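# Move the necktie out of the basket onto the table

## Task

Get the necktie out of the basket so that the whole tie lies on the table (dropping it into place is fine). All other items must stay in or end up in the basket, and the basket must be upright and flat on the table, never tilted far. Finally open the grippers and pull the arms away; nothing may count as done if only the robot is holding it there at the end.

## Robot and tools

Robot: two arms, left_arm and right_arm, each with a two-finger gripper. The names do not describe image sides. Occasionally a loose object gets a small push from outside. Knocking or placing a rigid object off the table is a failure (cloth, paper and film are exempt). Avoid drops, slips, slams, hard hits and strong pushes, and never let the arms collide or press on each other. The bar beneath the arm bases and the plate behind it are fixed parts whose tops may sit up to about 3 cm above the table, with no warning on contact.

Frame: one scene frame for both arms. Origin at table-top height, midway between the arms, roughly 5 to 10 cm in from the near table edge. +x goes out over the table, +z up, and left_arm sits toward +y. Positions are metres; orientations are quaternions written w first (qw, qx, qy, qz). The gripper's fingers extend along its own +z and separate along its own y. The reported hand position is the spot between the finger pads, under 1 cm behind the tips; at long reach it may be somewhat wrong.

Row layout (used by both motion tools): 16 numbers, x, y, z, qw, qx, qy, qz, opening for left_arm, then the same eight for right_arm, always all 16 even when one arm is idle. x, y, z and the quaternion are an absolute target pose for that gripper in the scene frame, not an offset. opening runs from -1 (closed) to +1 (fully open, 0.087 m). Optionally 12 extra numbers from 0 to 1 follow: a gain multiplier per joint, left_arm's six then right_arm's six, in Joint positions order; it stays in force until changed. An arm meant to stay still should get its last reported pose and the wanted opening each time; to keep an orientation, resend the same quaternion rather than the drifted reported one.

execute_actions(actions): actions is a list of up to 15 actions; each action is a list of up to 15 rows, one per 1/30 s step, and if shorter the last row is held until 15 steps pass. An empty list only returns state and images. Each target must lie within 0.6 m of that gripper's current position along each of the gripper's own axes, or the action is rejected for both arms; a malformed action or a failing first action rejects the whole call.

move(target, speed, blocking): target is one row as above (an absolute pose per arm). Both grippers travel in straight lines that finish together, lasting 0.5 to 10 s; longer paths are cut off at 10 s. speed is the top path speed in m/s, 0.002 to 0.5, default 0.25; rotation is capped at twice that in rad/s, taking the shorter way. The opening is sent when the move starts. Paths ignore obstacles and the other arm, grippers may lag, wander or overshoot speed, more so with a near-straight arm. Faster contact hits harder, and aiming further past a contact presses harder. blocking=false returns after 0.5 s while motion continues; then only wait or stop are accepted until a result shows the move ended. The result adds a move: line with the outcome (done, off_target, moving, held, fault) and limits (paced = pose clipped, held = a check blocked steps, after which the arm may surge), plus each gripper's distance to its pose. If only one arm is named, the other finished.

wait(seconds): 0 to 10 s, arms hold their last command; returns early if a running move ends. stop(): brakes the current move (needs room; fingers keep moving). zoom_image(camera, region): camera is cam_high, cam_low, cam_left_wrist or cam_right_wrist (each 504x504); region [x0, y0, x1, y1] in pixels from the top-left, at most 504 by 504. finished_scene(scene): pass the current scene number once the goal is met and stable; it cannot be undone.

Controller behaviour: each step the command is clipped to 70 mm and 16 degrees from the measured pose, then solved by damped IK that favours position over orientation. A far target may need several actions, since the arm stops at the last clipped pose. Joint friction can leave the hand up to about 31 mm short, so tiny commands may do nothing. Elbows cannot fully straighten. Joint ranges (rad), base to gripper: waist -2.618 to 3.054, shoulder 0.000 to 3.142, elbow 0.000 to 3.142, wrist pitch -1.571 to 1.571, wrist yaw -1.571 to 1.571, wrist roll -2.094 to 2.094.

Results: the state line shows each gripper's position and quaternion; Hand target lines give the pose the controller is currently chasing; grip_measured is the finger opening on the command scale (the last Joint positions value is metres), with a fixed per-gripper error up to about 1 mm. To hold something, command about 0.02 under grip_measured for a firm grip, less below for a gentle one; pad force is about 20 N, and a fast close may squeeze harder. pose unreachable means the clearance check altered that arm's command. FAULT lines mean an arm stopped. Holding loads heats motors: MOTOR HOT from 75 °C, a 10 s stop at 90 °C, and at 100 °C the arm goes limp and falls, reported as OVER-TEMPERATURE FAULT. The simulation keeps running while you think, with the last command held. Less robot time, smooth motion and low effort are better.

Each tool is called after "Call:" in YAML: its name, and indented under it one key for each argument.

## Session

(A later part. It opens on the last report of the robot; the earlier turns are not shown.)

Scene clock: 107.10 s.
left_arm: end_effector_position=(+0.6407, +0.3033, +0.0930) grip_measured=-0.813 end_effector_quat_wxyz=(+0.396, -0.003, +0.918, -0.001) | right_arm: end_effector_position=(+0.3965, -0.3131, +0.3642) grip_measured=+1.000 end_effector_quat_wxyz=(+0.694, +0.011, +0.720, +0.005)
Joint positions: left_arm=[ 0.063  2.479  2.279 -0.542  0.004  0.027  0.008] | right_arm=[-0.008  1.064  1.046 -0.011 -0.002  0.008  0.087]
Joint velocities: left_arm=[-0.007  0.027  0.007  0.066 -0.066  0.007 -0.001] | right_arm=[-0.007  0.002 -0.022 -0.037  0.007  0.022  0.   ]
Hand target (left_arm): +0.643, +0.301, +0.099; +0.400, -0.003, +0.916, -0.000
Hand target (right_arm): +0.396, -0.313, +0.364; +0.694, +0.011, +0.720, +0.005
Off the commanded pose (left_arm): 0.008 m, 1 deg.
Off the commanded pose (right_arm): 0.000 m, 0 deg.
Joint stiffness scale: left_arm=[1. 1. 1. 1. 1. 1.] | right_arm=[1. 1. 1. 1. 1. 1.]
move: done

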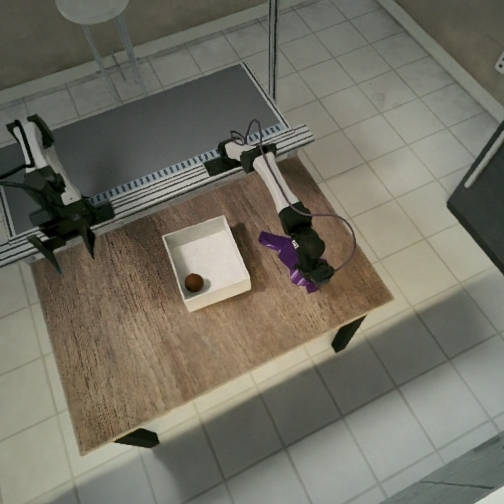

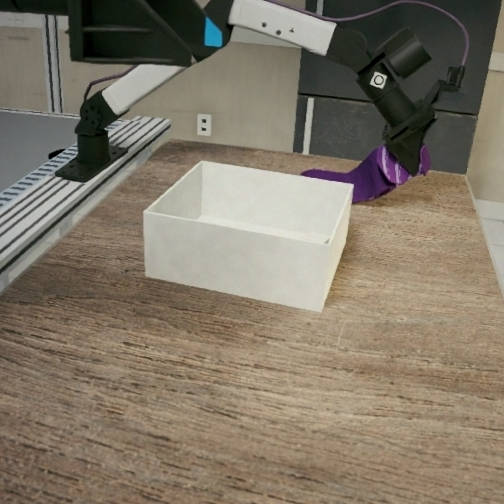

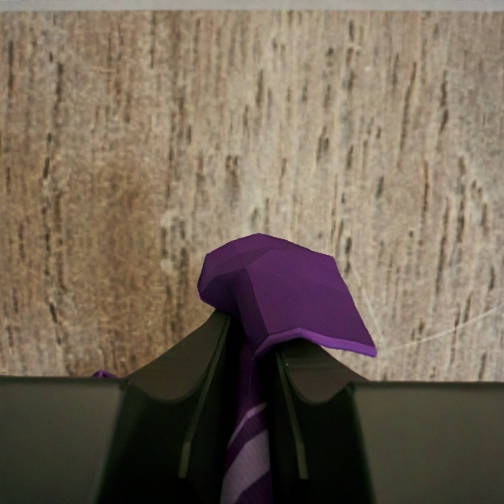

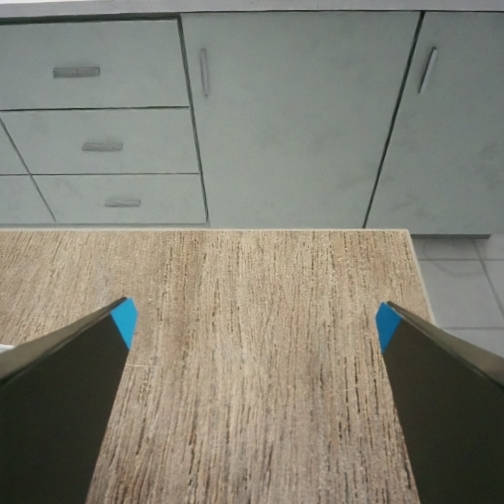

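Plenty of table ahead. Lower, release, then lift.

Call:
move:
  target: [0.68,0.30,0.045,0.4,0,0.917,0,-1,0.3965,-0.3131,0.3642,0.694,0.011,0.720,0.005,1]
  speed: 0.12

Call:
move:
  target: [0.68,0.30,0.045,0.4,0,0.917,0,1,0.3965,-0.3131,0.3642,0.694,0.011,0.720,0.005,1]

Call:
move:
  target: [0.60,0.30,0.25,0.5,0,0.866,0,1,0.3965,-0.3131,0.3642,0.694,0.011,0.720,0.005,1]
  speed: 0.15

Scene clock: 114.73 s.
left_arm: end_effector_position=(+0.6804, +0.3034, +0.0485) grip_measured=-0.813 end_effector_quat_wxyz=(+0.406, -0.003, +0.914, -0.001) | right_arm: end_effector_position=(+0.3965, -0.3131, +0.3642) grip_measured=+1.000 end_effector_quat_wxyz=(+0.694, +0.011, +0.720, +0.005)
Joint positions: left_arm=[ 0.063  2.767  2.641 -0.594  0.004  0.027  0.008] | right_arm=[-0.008  1.064  1.046 -0.011 -0.002  0.008  0.087]
Joint velocities: left_arm=[-0.007  0.042  0.007 -0.11  -0.037  0.007  0.   ] | right_arm=[-0.007 -0.002 -0.002 -0.051  0.007 -0.066  0.   ]
Hand target (left_arm): +0.679, +0.300, +0.045; +0.401, +0.000, +0.916, -0.000
Hand target (right_arm): +0.396, -0.313, +0.364; +0.694, +0.011, +0.720, +0.005
Off the commanded pose (left_arm): 0.005 m, 1 deg.
Off the commanded pose (right_arm): 0.000 m, 0 deg.
Joint stiffness scale: left_arm=[1. 1. 1. 1. 1. 1.] | right_arm=[1. 1. 1. 1. 1. 1.]
move: done

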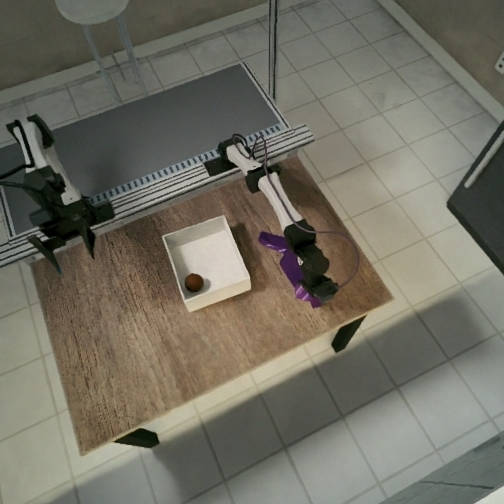

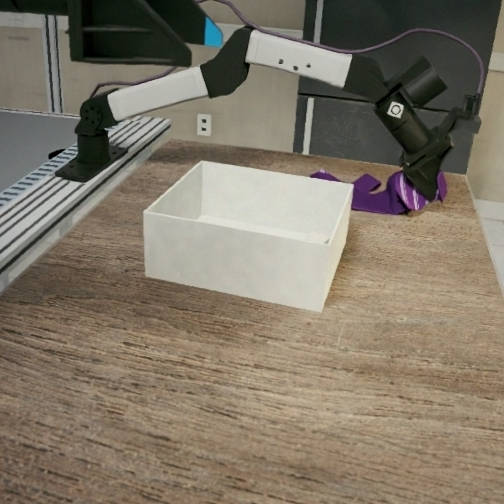

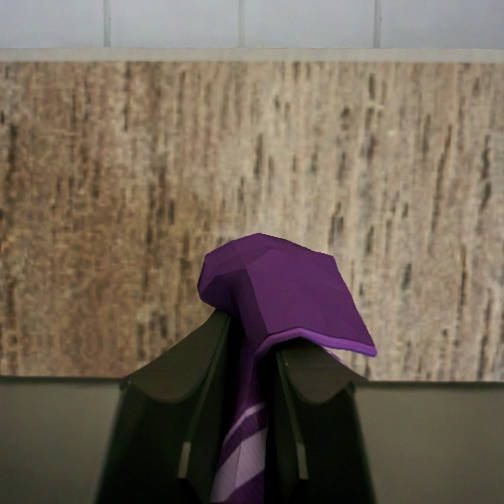

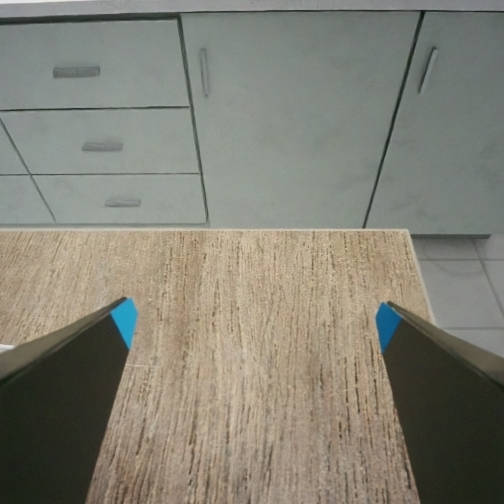

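Scene clock: 115.43 s.
left_arm: end_effector_position=(+0.6791, +0.3034, +0.0474) grip_measured=+0.994 end_effector_quat_wxyz=(+0.403, -0.003, +0.915, -0.001) | right_arm: end_effector_position=(+0.3965, -0.3131, +0.3642) grip_measured=+1.000 end_effector_quat_wxyz=(+0.694, +0.011, +0.720, +0.005)
Joint positions: left_arm=[ 0.063  2.767  2.641 -0.601  0.004  0.027  0.087] | right_arm=[-0.008  1.064  1.046 -0.011 -0.002  0.008  0.087]
Joint velocities: left_arm=[ 0.007 -0.012 -0.007 -0.037  0.066  0.051  0.001] | right_arm=[ 0.002 -0.012 -0.002  0.007  0.007  0.022  0.   ]
Hand target (left_arm): +0.680, +0.300, +0.045; +0.401, -0.000, +0.916, -0.000
Hand target (right_arm): +0.396, -0.313, +0.364; +0.694, +0.011, +0.720, +0.005
Off the commanded pose (left_arm): 0.004 m, 1 deg.
Off the commanded pose (right_arm): 0.000 m, 0 deg.
Joint stiffness scale: left_arm=[1. 1. 1. 1. 1. 1.] | right_arm=[1. 1. 1. 1. 1. 1.]
move: done

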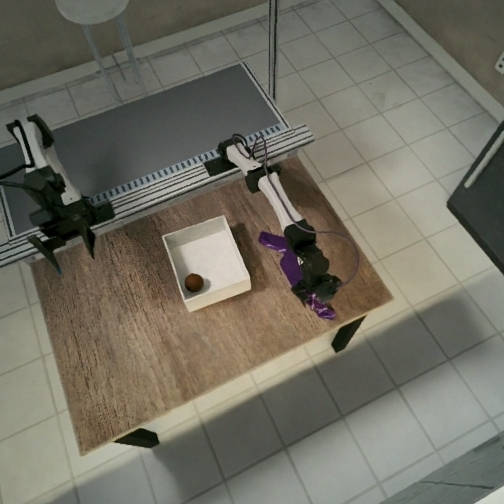

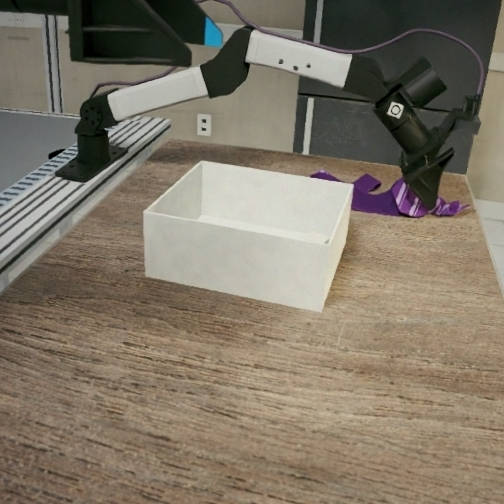

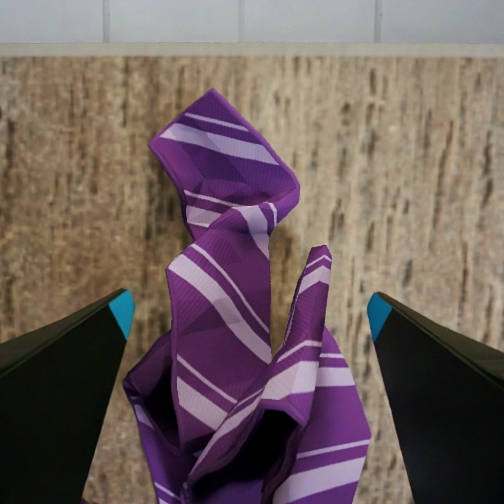

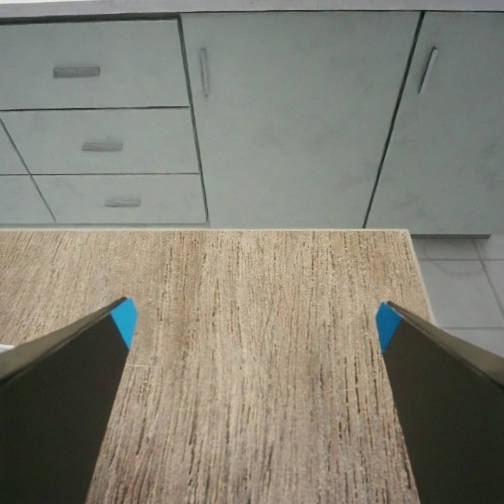

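Scene clock: 117.40 s.
left_arm: end_effector_position=(+0.6058, +0.3061, +0.2628) grip_measured=+0.994 end_effector_quat_wxyz=(+0.516, -0.004, +0.857, +0.003) | right_arm: end_effector_position=(+0.3965, -0.3131, +0.3642) grip_measured=+1.000 end_effector_quat_wxyz=(+0.694, +0.011, +0.720, +0.005)
Joint positions: left_arm=[ 0.063  2.092  2.109 -0.489  0.004  0.027  0.087] | right_arm=[-0.008  1.064  1.046 -0.011 -0.002  0.008  0.087]
Joint velocities: left_arm=[ 0.007 -0.007 -0.002 -0.081 -0.022 -0.007 -0.   ] | right_arm=[ 0.002  0.012 -0.007 -0.007 -0.051 -0.095  0.   ]
Hand target (left_arm): +0.600, +0.299, +0.252; +0.500, +0.002, +0.866, -0.000
Hand target (right_arm): +0.396, -0.313, +0.364; +0.694, +0.011, +0.720, +0.005
Off the commanded pose (left_arm): 0.015 m, 2 deg.
Off the commanded pose (right_arm): 0.000 m, 0 deg.
Joint stiffness scale: left_arm=[1. 1. 1. 1. 1. 1.] | right_arm=[1. 1. 1. 1. 1. 1.]
move: off_target (left_arm)

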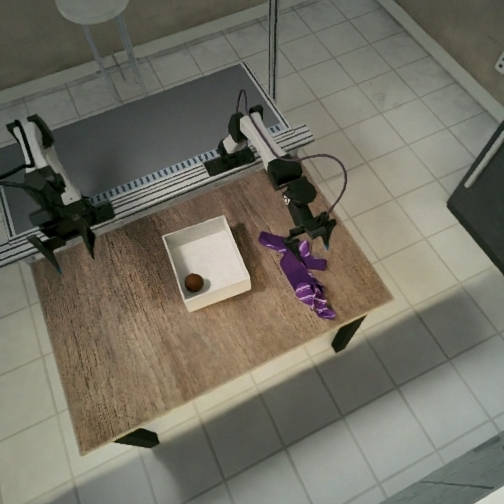

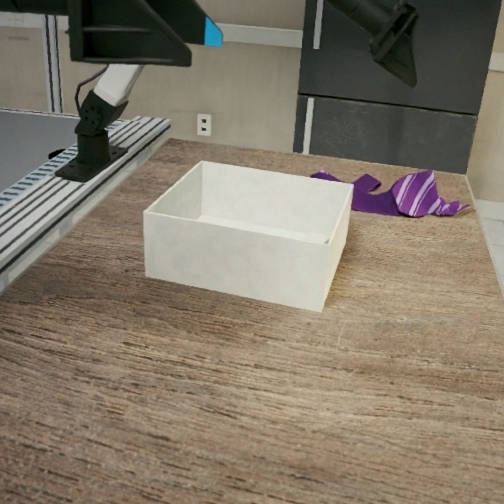

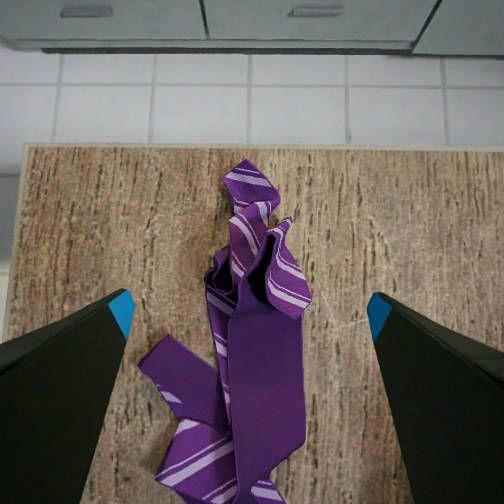

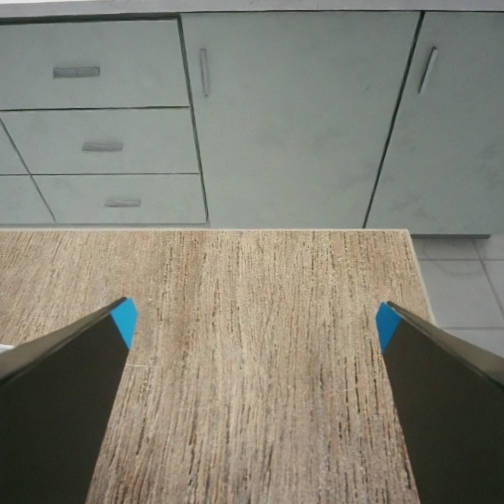

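Call:
move:
  target: [0.36,0.10,0.30,0.3,0,0.954,0,1,0.3965,-0.3131,0.3642,0.694,0.011,0.720,0.005,1]

Scene clock: 124.20 s.
left_arm: end_effector_position=(+0.3613, +0.0954, +0.2955) grip_measured=+0.994 end_effector_quat_wxyz=(+0.296, -0.003, +0.955, -0.008) | right_arm: end_effector_position=(+0.3965, -0.3131, +0.3642) grip_measured=+1.000 end_effector_quat_wxyz=(+0.694, +0.011, +0.720, +0.005)
Joint positions: left_arm=[-0.563  1.905  2.298 -1.438 -0.337 -0.509  0.087] | right_arm=[-0.008  1.064  1.046 -0.011 -0.002  0.008  0.087]
Joint velocities: left_arm=[-0.017 -0.017 -0.032  0.022 -0.11   0.051  0.001] | right_arm=[-0.002 -0.017  0.002  0.051  0.022  0.022  0.   ]
Hand target (left_arm): +0.361, +0.095, +0.297; +0.295, -0.006, +0.955, -0.006
Hand target (right_arm): +0.396, -0.313, +0.364; +0.694, +0.011, +0.720, +0.005
Off the commanded pose (left_arm): 0.007 m, 1 deg.
Off the commanded pose (right_arm): 0.000 m, 0 deg.
Joint stiffness scale: left_arm=[1. 1. 1. 1. 1. 1.] | right_arm=[1. 1. 1. 1. 1. 1.]
move: done

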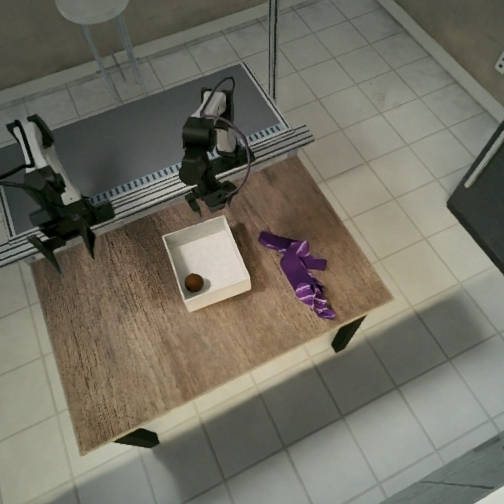

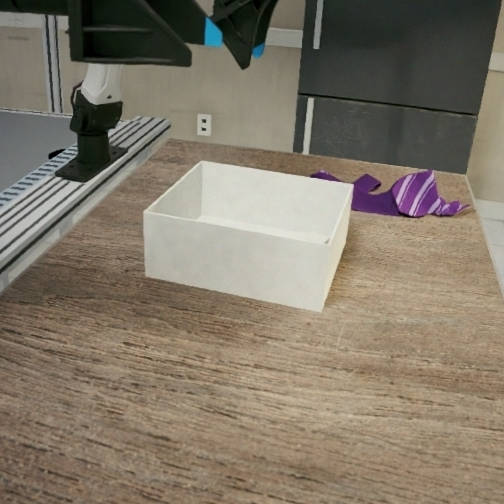

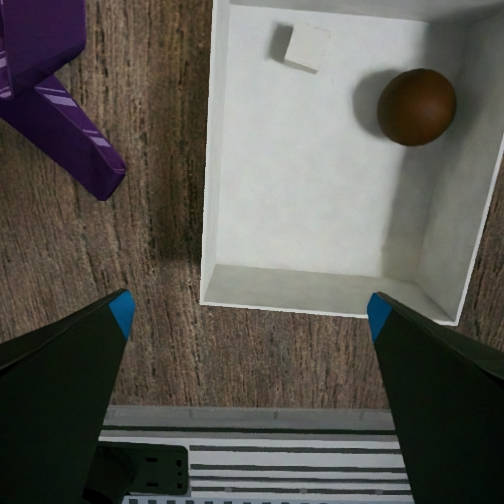

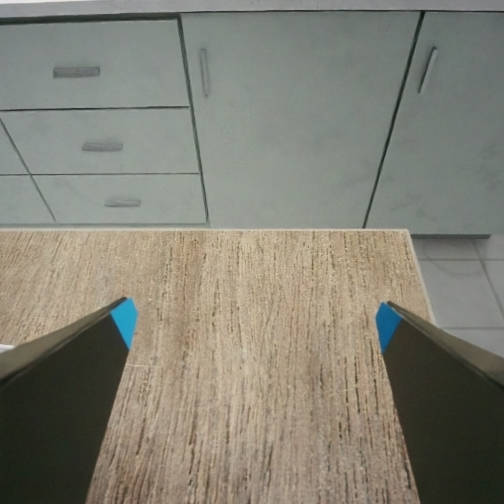

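Call:
zoom_image:
  camera: "cam_high"
  region: [240,210,380,340]

Call:
zoom_image:
  camera: "cam_low"
  region: [290,140,504,240]

Region (240, 210, 380, 340) of cam_high's 504x504 image, scaled by 3.600, with more detail than that image has; it fills the top 468 rows of this view, and the rest is white.

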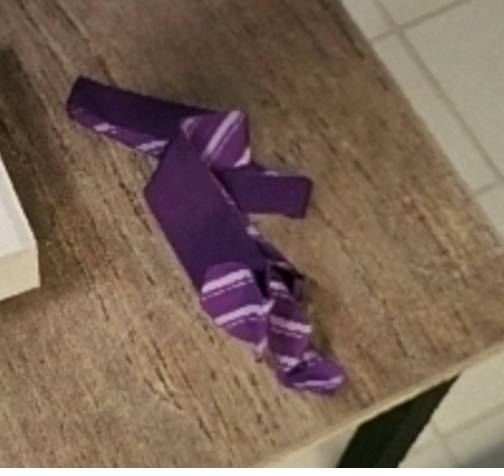

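Region (290, 140, 504, 240) of cam_low's 504x504 image, scaled by 2.355, with more detail than that image has; it fills the top 236 rows of this view, and the rest is white.

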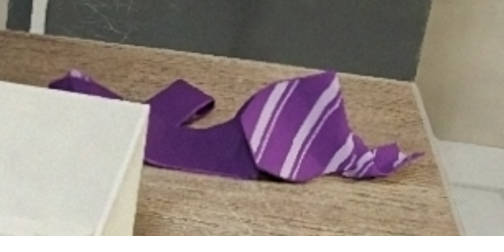

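Call:
move:
  target: [0.62,0.20,0.12,0.35,0,0.937,0,-1,0.3965,-0.3131,0.3642,0.694,0.011,0.720,0.005,1]

Call:
move:
  target: [0.63,0.21,0.04,0.35,0,0.937,0,-1,0.3965,-0.3131,0.3642,0.694,0.011,0.720,0.005,1]
  speed: 0.15

Scene clock: 136.83 s.
left_arm: end_effector_position=(+0.6214, +0.2070, +0.1254) grip_measured=-1.000 end_effector_quat_wxyz=(+0.362, -0.004, +0.932, +0.006) | right_arm: end_effector_position=(+0.3965, -0.3131, +0.3642) grip_measured=+1.000 end_effector_quat_wxyz=(+0.694, +0.011, +0.720, +0.005)
Joint positions: left_arm=[-0.124  2.557  2.591 -0.86  -0.139 -0.107  0.   ] | right_arm=[-0.008  1.064  1.046 -0.011 -0.002  0.008  0.087]
Joint velocities: left_arm=[ 0.012 -0.012 -0.007 -0.022 -0.007  0.022  0.   ] | right_arm=[-0.012 -0.012 -0.002 -0.022 -0.022 -0.066  0.   ]
Hand target (left_arm): +0.620, +0.204, +0.121; +0.355, +0.003, +0.935, +0.003
Hand target (right_arm): +0.396, -0.313, +0.364; +0.694, +0.011, +0.720, +0.005
Off the commanded pose (left_arm): 0.009 m, 2 deg.
Off the commanded pose (right_arm): 0.000 m, 0 deg.
Joint stiffness scale: left_arm=[1. 1. 1. 1. 1. 1.] | right_arm=[1. 1. 1. 1. 1. 1.]
move: done

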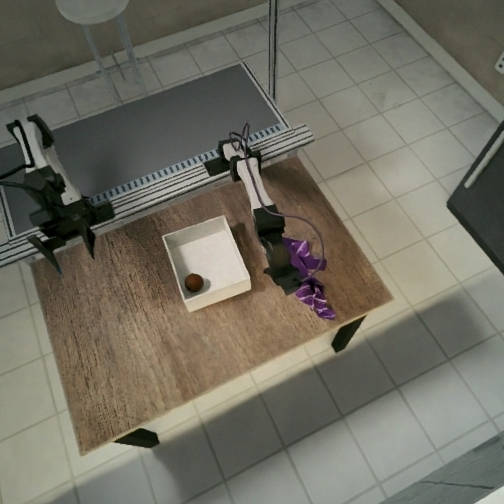

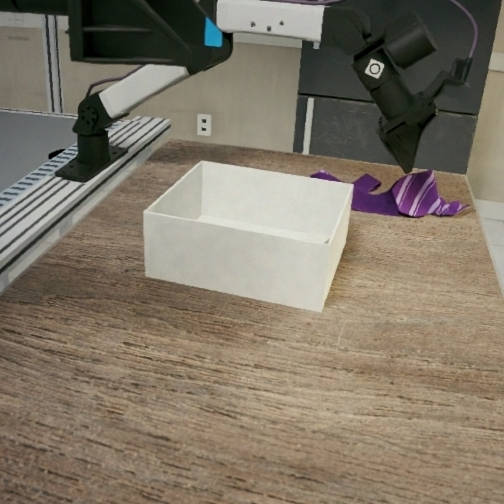

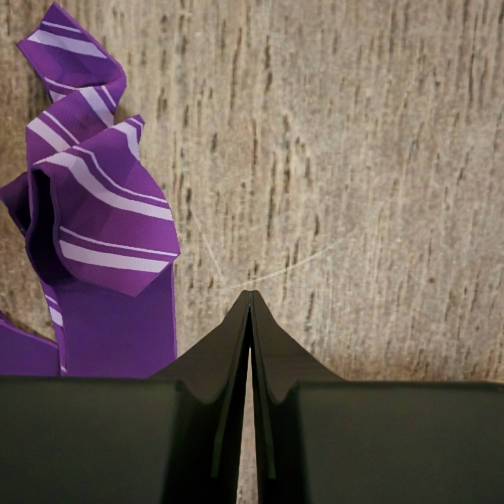

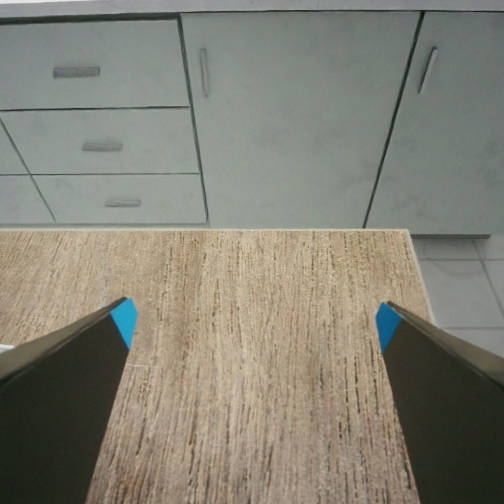

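Scene clock: 138.00 s.
left_arm: end_effector_position=(+0.6322, +0.2086, +0.0498) grip_measured=-1.000 end_effector_quat_wxyz=(+0.356, -0.003, +0.934, +0.001) | right_arm: end_effector_position=(+0.3965, -0.3131, +0.3642) grip_measured=+1.000 end_effector_quat_wxyz=(+0.694, +0.011, +0.720, +0.005)
Joint positions: left_arm=[-0.111  2.585  2.349 -0.6   -0.121 -0.101  0.   ] | right_arm=[-0.008  1.064  1.046 -0.011 -0.002  0.008  0.087]
Joint velocities: left_arm=[-0.027  0.002  0.012 -0.007  0.066  0.081  0.   ] | right_arm=[ 0.002  0.012 -0.002  0.007  0.007 -0.037  0.   ]
Hand target (left_arm): +0.630, +0.210, +0.040; +0.350, -0.000, +0.937, +0.000
Hand target (right_arm): +0.396, -0.313, +0.364; +0.694, +0.011, +0.720, +0.005
Off the commanded pose (left_arm): 0.010 m, 1 deg.
Off the commanded pose (right_arm): 0.000 m, 0 deg.
Joint stiffness scale: left_arm=[1. 1. 1. 1. 1. 1.] | right_arm=[1. 1. 1. 1. 1. 1.]
move: done

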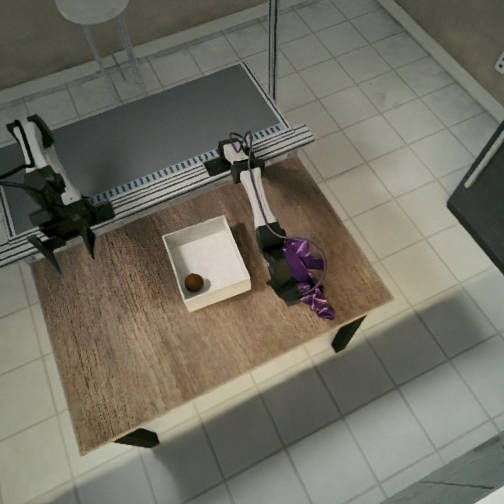

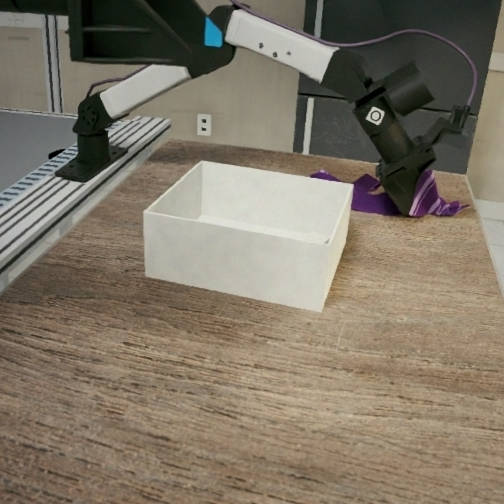

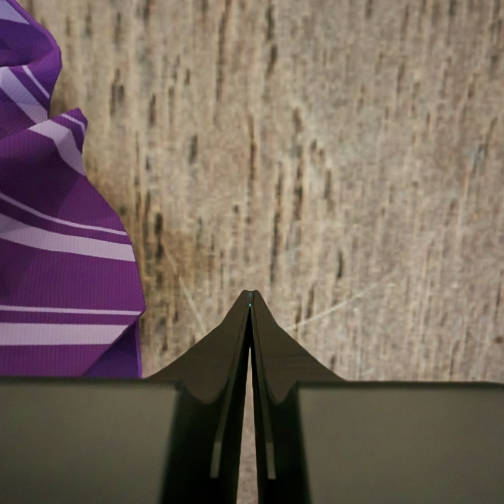

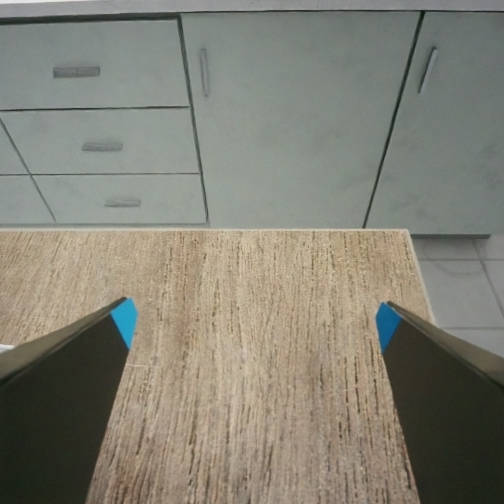

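Call:
move:
  target: [0.63,0.22,0.13,0.35,0,0.937,0,-0.3,0.3965,-0.3131,0.3642,0.694,0.011,0.720,0.005,1]

Call:
move:
  target: [0.64,0.29,0.13,0.35,0,0.937,0,-0.3,0.3965,-0.3131,0.3642,0.694,0.011,0.720,0.005,1]

Call:
move:
  target: [0.645,0.285,0.025,0.35,0,0.937,0,-0.3,0.3965,-0.3131,0.3642,0.694,0.011,0.720,0.005,1]
  speed: 0.12

Call:
move:
  target: [0.60,0.26,0.22,0.45,0,0.893,0,-0.3,0.3965,-0.3131,0.3642,0.694,0.011,0.720,0.005,1]
  speed: 0.2

Scene clock: 150.53 s.
left_arm: end_effector_position=(+0.6298, +0.2192, +0.1284) grip_measured=-0.300 end_effector_quat_wxyz=(+0.363, -0.003, +0.932, +0.001) | right_arm: end_effector_position=(+0.3965, -0.3131, +0.3642) grip_measured=+1.000 end_effector_quat_wxyz=(+0.694, +0.011, +0.720, +0.005)
Joint positions: left_arm=[-0.096  2.684  2.853 -0.988 -0.111 -0.087  0.031] | right_arm=[-0.008  1.064  1.046 -0.011 -0.002  0.008  0.087]
Joint velocities: left_arm=[-0.012 -0.002 -0.007 -0.037 -0.007 -0.022 -0.   ] | right_arm=[-0.007 -0.012  0.007  0.051  0.022  0.022  0.   ]
Hand target (left_arm): +0.629, +0.220, +0.130; +0.362, +0.000, +0.932, -0.001
Hand target (right_arm): +0.396, -0.313, +0.364; +0.694, +0.011, +0.720, +0.005
Off the commanded pose (left_arm): 0.002 m, 2 deg.
Off the commanded pose (right_arm): 0.000 m, 0 deg.
Joint stiffness scale: left_arm=[1. 1. 1. 1. 1. 1.] | right_arm=[1. 1. 1. 1. 1. 1.]
elbow stopped short (left arm): the move would have taken joint 3 (elbow) straighter than the controller allows; a more bent joint 3 avoids this.
move: done

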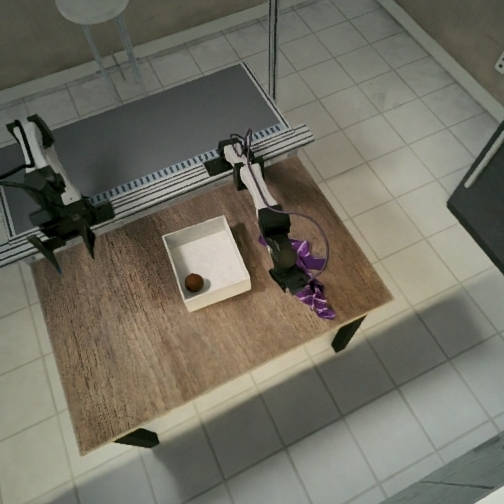

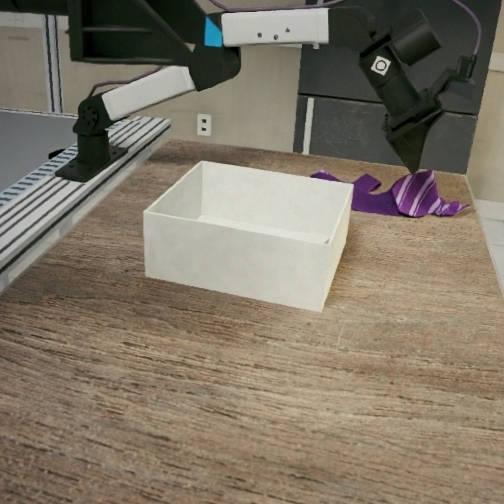

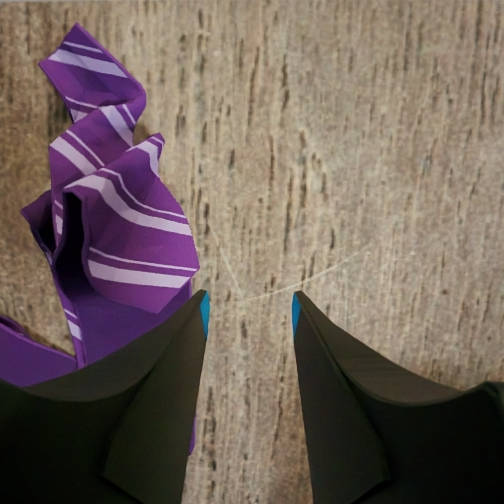

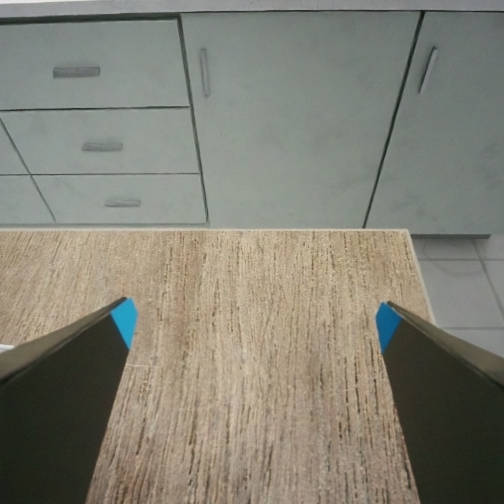

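Scene clock: 151.50 s.
left_arm: end_effector_position=(+0.6335, +0.2994, +0.1260) grip_measured=-0.300 end_effector_quat_wxyz=(+0.360, -0.010, +0.933, +0.007) | right_arm: end_effector_position=(+0.3965, -0.3131, +0.3642) grip_measured=+1.000 end_effector_quat_wxyz=(+0.694, +0.011, +0.720, +0.005)
Joint positions: left_arm=[ 0.048  2.684  2.853 -0.988 -0.028  0.009  0.031] | right_arm=[-0.008  1.064  1.046 -0.011 -0.002  0.008  0.087]
Joint velocities: left_arm=[-0.007 -0.007  0.002  0.007 -0.051 -0.095  0.   ] | right_arm=[-0.012 -0.002 -0.012 -0.022 -0.051  0.066  0.   ]
Hand target (left_arm): +0.638, +0.291, +0.130; +0.371, +0.001, +0.929, +0.002
Hand target (right_arm): +0.396, -0.313, +0.364; +0.694, +0.011, +0.720, +0.005
Off the commanded pose (left_arm): 0.012 m, 2 deg.
Off the commanded pose (right_arm): 0.000 m, 0 deg.
Joint stiffness scale: left_arm=[1. 1. 1. 1. 1. 1.] | right_arm=[1. 1. 1. 1. 1. 1.]
elbow stopped short (left arm): the move would have taken joint 3 (elbow) straighter than the controller allows; a more bent joint 3 avoids this.
move: off_target (left_arm)

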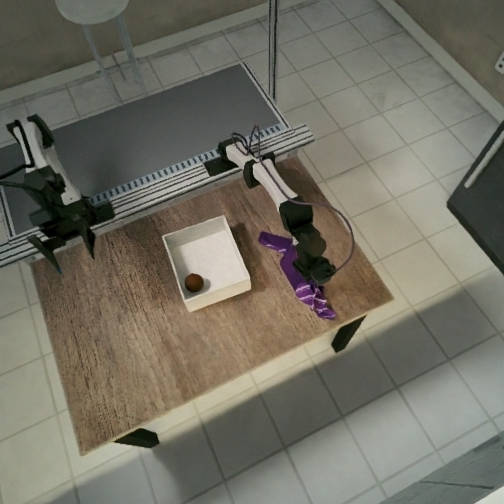

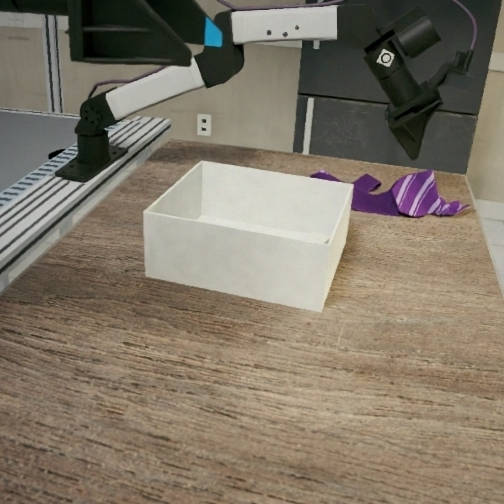

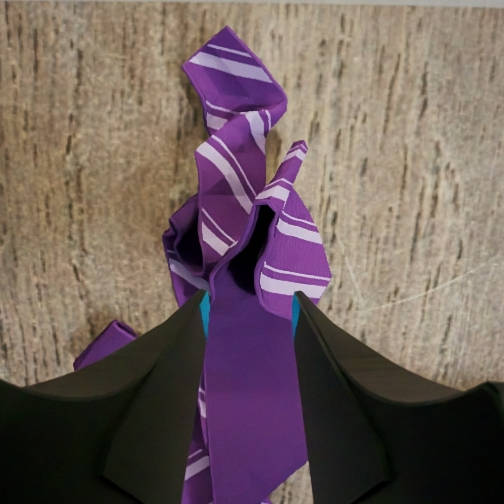

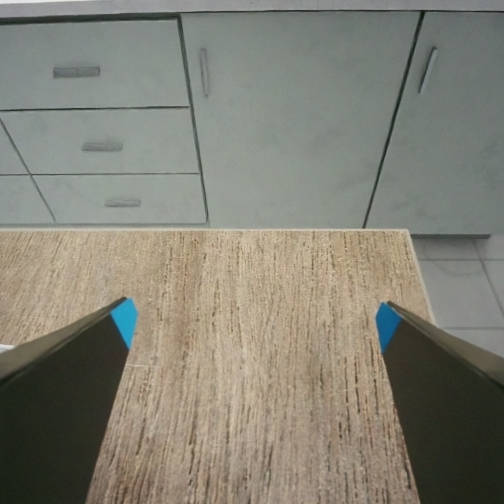

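Scene clock: 152.93 s.
left_arm: end_effector_position=(+0.6479, +0.2958, +0.0279) grip_measured=-0.300 end_effector_quat_wxyz=(+0.351, -0.009, +0.936, +0.006) | right_arm: end_effector_position=(+0.3965, -0.3131, +0.3642) grip_measured=+1.000 end_effector_quat_wxyz=(+0.694, +0.011, +0.720, +0.005)
Joint positions: left_arm=[ 0.046  2.676  2.448 -0.61  -0.028  0.009  0.031] | right_arm=[-0.008  1.064  1.046 -0.011 -0.002  0.008  0.087]
Joint velocities: left_arm=[-0.002 -0.007  0.002 -0.022  0.066 -0.11  -0.001] | right_arm=[ 0.017 -0.002  0.007 -0.007 -0.022  0.007  0.   ]
Hand target (left_arm): +0.646, +0.285, +0.025; +0.349, -0.000, +0.937, -0.000
Hand target (right_arm): +0.396, -0.313, +0.364; +0.694, +0.011, +0.720, +0.005
Off the commanded pose (left_arm): 0.012 m, 1 deg.
Off the commanded pose (right_arm): 0.000 m, 0 deg.
Joint stiffness scale: left_arm=[1. 1. 1. 1. 1. 1.] | right_arm=[1. 1. 1. 1. 1. 1.]
move: off_target (left_arm)

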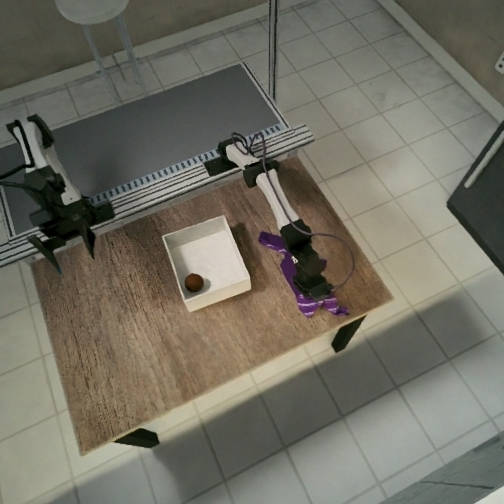

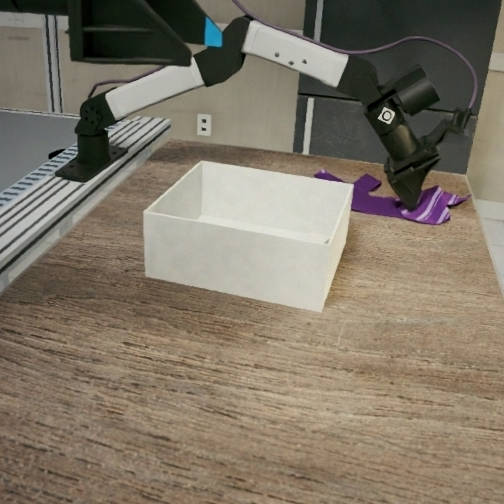

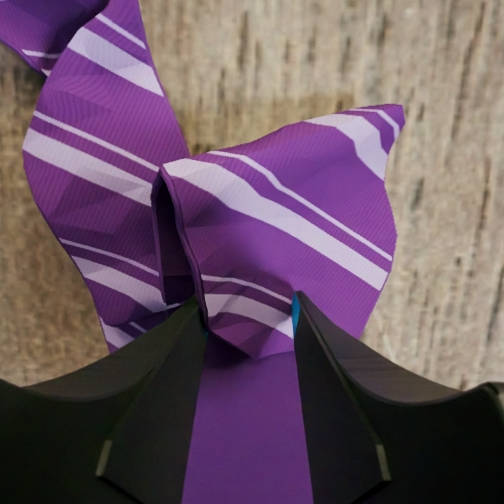

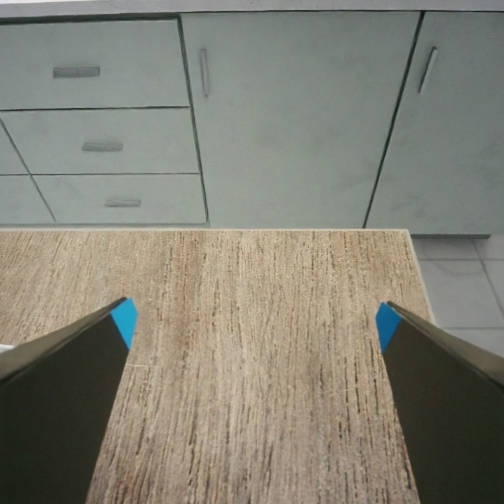

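Scene clock: 154.50 s.
left_arm: end_effector_position=(+0.6044, +0.2650, +0.2252) grip_measured=-0.300 end_effector_quat_wxyz=(+0.459, +0.000, +0.888, -0.000) | right_arm: end_effector_position=(+0.3965, -0.3131, +0.3642) grip_measured=+1.000 end_effector_quat_wxyz=(+0.694, +0.011, +0.720, +0.005)
Joint positions: left_arm=[-0.019  2.187  2.205 -0.622 -0.059 -0.015  0.031] | right_arm=[-0.008  1.064  1.046 -0.011 -0.002  0.008  0.087]
Joint velocities: left_arm=[-0.007  0.002 -0.022 -0.022  0.037 -0.022 -0.   ] | right_arm=[-0.002 -0.007  0.002 -0.022  0.037 -0.007  0.   ]
Hand target (left_arm): +0.599, +0.259, +0.221; +0.450, +0.001, +0.893, -0.001
Hand target (right_arm): +0.396, -0.313, +0.364; +0.694, +0.011, +0.720, +0.005
Off the commanded pose (left_arm): 0.008 m, 1 deg.
Off the commanded pose (right_arm): 0.000 m, 0 deg.
Joint stiffness scale: left_arm=[1. 1. 1. 1. 1. 1.] | right_arm=[1. 1. 1. 1. 1. 1.]
move: done

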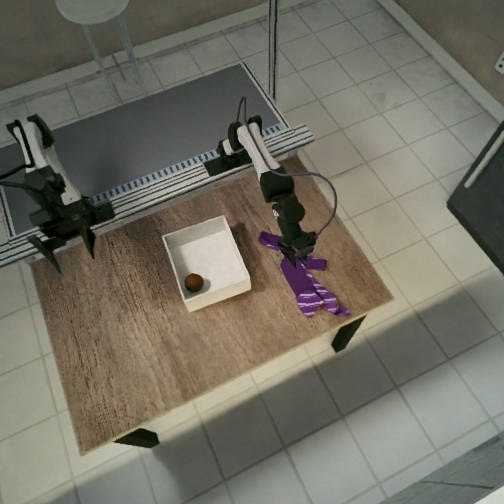

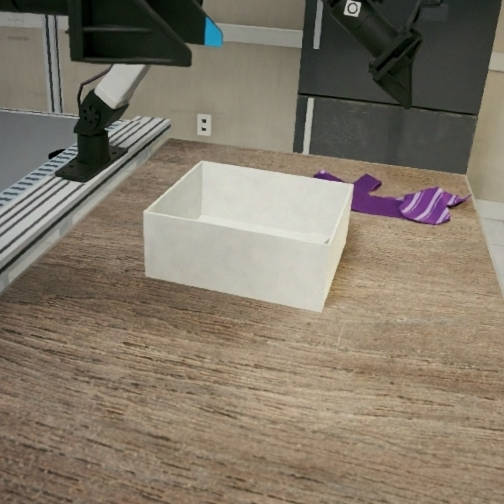

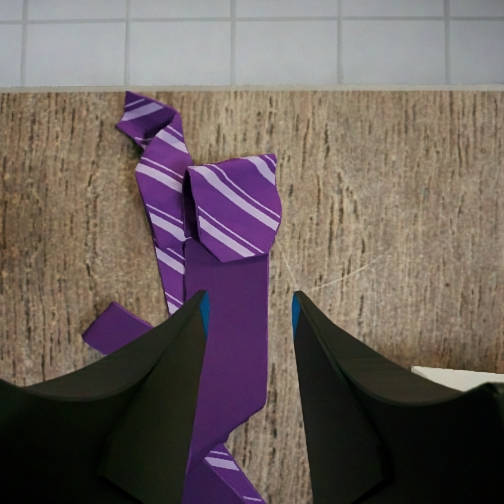

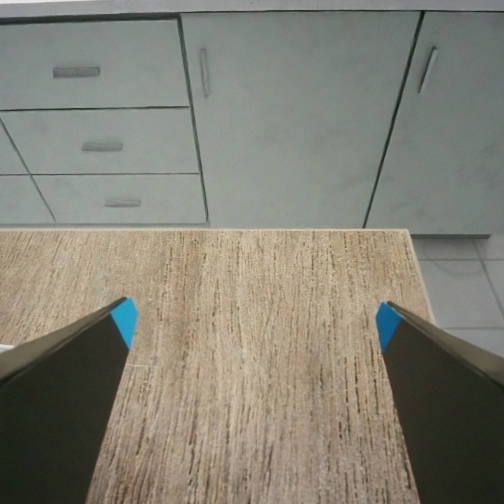

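Call:
zoom_image:
  camera: "cam_left_wrist"
  region: [80,60,300,280]

Call:
zoom_image:
  camera: "cam_high"
  region: [280,250,400,350]

Region (80, 60, 300, 280) of cam_left_wrist's 504x504 image, scaled by 2.291, with more detail than that image has.

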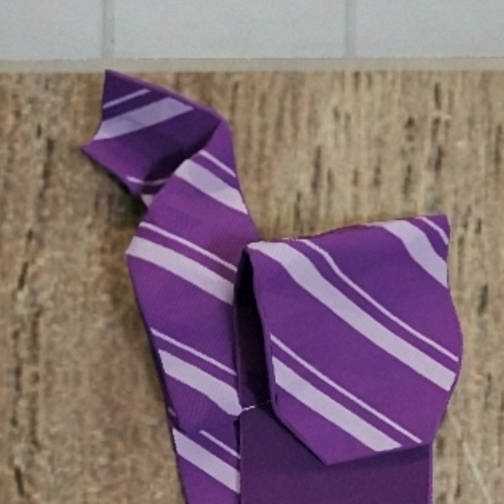

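Region (280, 250, 400, 350) of cam_high's 504x504 image, scaled by 4.200, with more detail than that image has.

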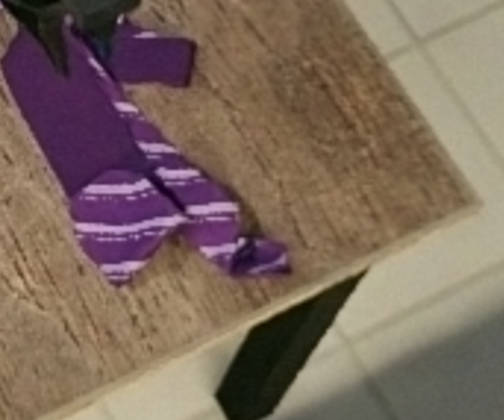

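Call:
move:
  target: [0.40,0.28,0.35,0.65,0,0.76,0,1,0.3965,-0.3131,0.3642,0.694,0.011,0.720,0.005,1]
  speed: 0.3

Call:
finished_scene:
  scene: 1

Scene clock: 163.67 s.
left_arm: end_effector_position=(+0.3977, +0.2808, +0.3599) grip_measured=+0.994 end_effector_quat_wxyz=(+0.653, -0.002, +0.757, -0.001) | right_arm: end_effector_position=(+0.3965, -0.3131, +0.3642) grip_measured=+1.000 end_effector_quat_wxyz=(+0.694, +0.011, +0.720, +0.005)
Joint positions: left_arm=[-0.019  1.124  1.176 -0.185 -0.059  0.009  0.087] | right_arm=[-0.008  1.064  1.046 -0.011 -0.002  0.008  0.087]
Joint velocities: left_arm=[ 0.002  0.012 -0.022 -0.007 -0.066 -0.007 -0.   ] | right_arm=[-0.007  0.002 -0.012  0.037  0.007  0.037  0.   ]
Hand target (left_arm): +0.398, +0.278, +0.352; +0.650, +0.003, +0.760, -0.001
Hand target (right_arm): +0.396, -0.313, +0.364; +0.694, +0.011, +0.720, +0.005
Off the commanded pose (left_arm): 0.010 m, 1 deg.
Off the commanded pose (right_arm): 0.000 m, 0 deg.
Joint stiffness scale: left_arm=[1. 1. 1. 1. 1. 1.] | right_arm=[1. 1. 1. 1. 1. 1.]
move: done

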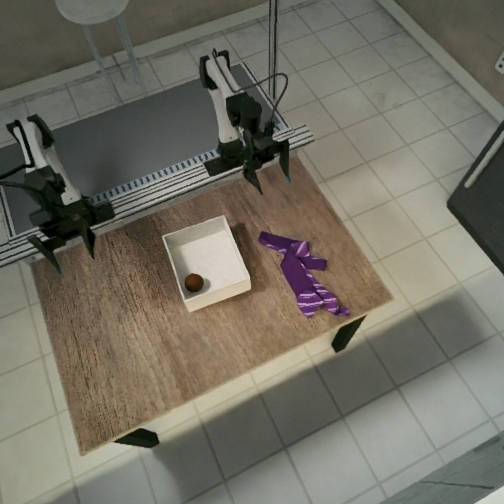

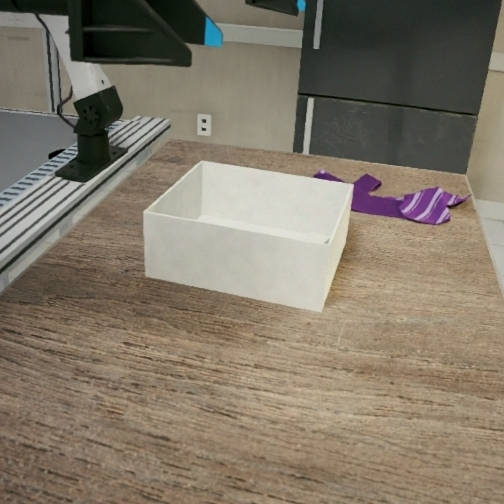

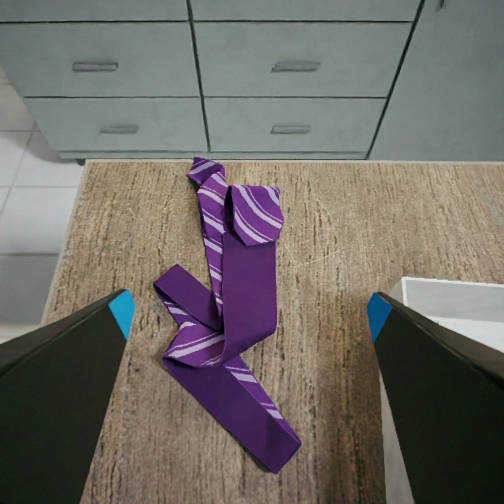

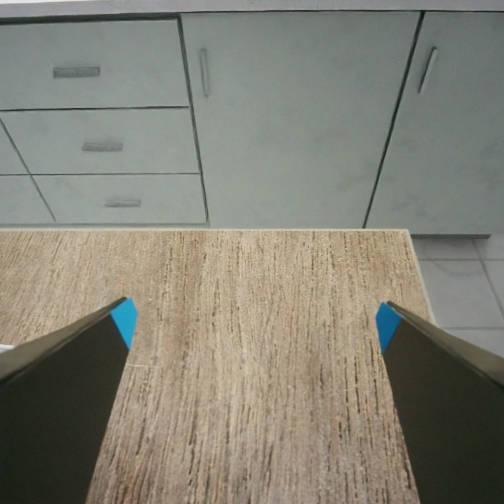

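The scene is finished: the task was done.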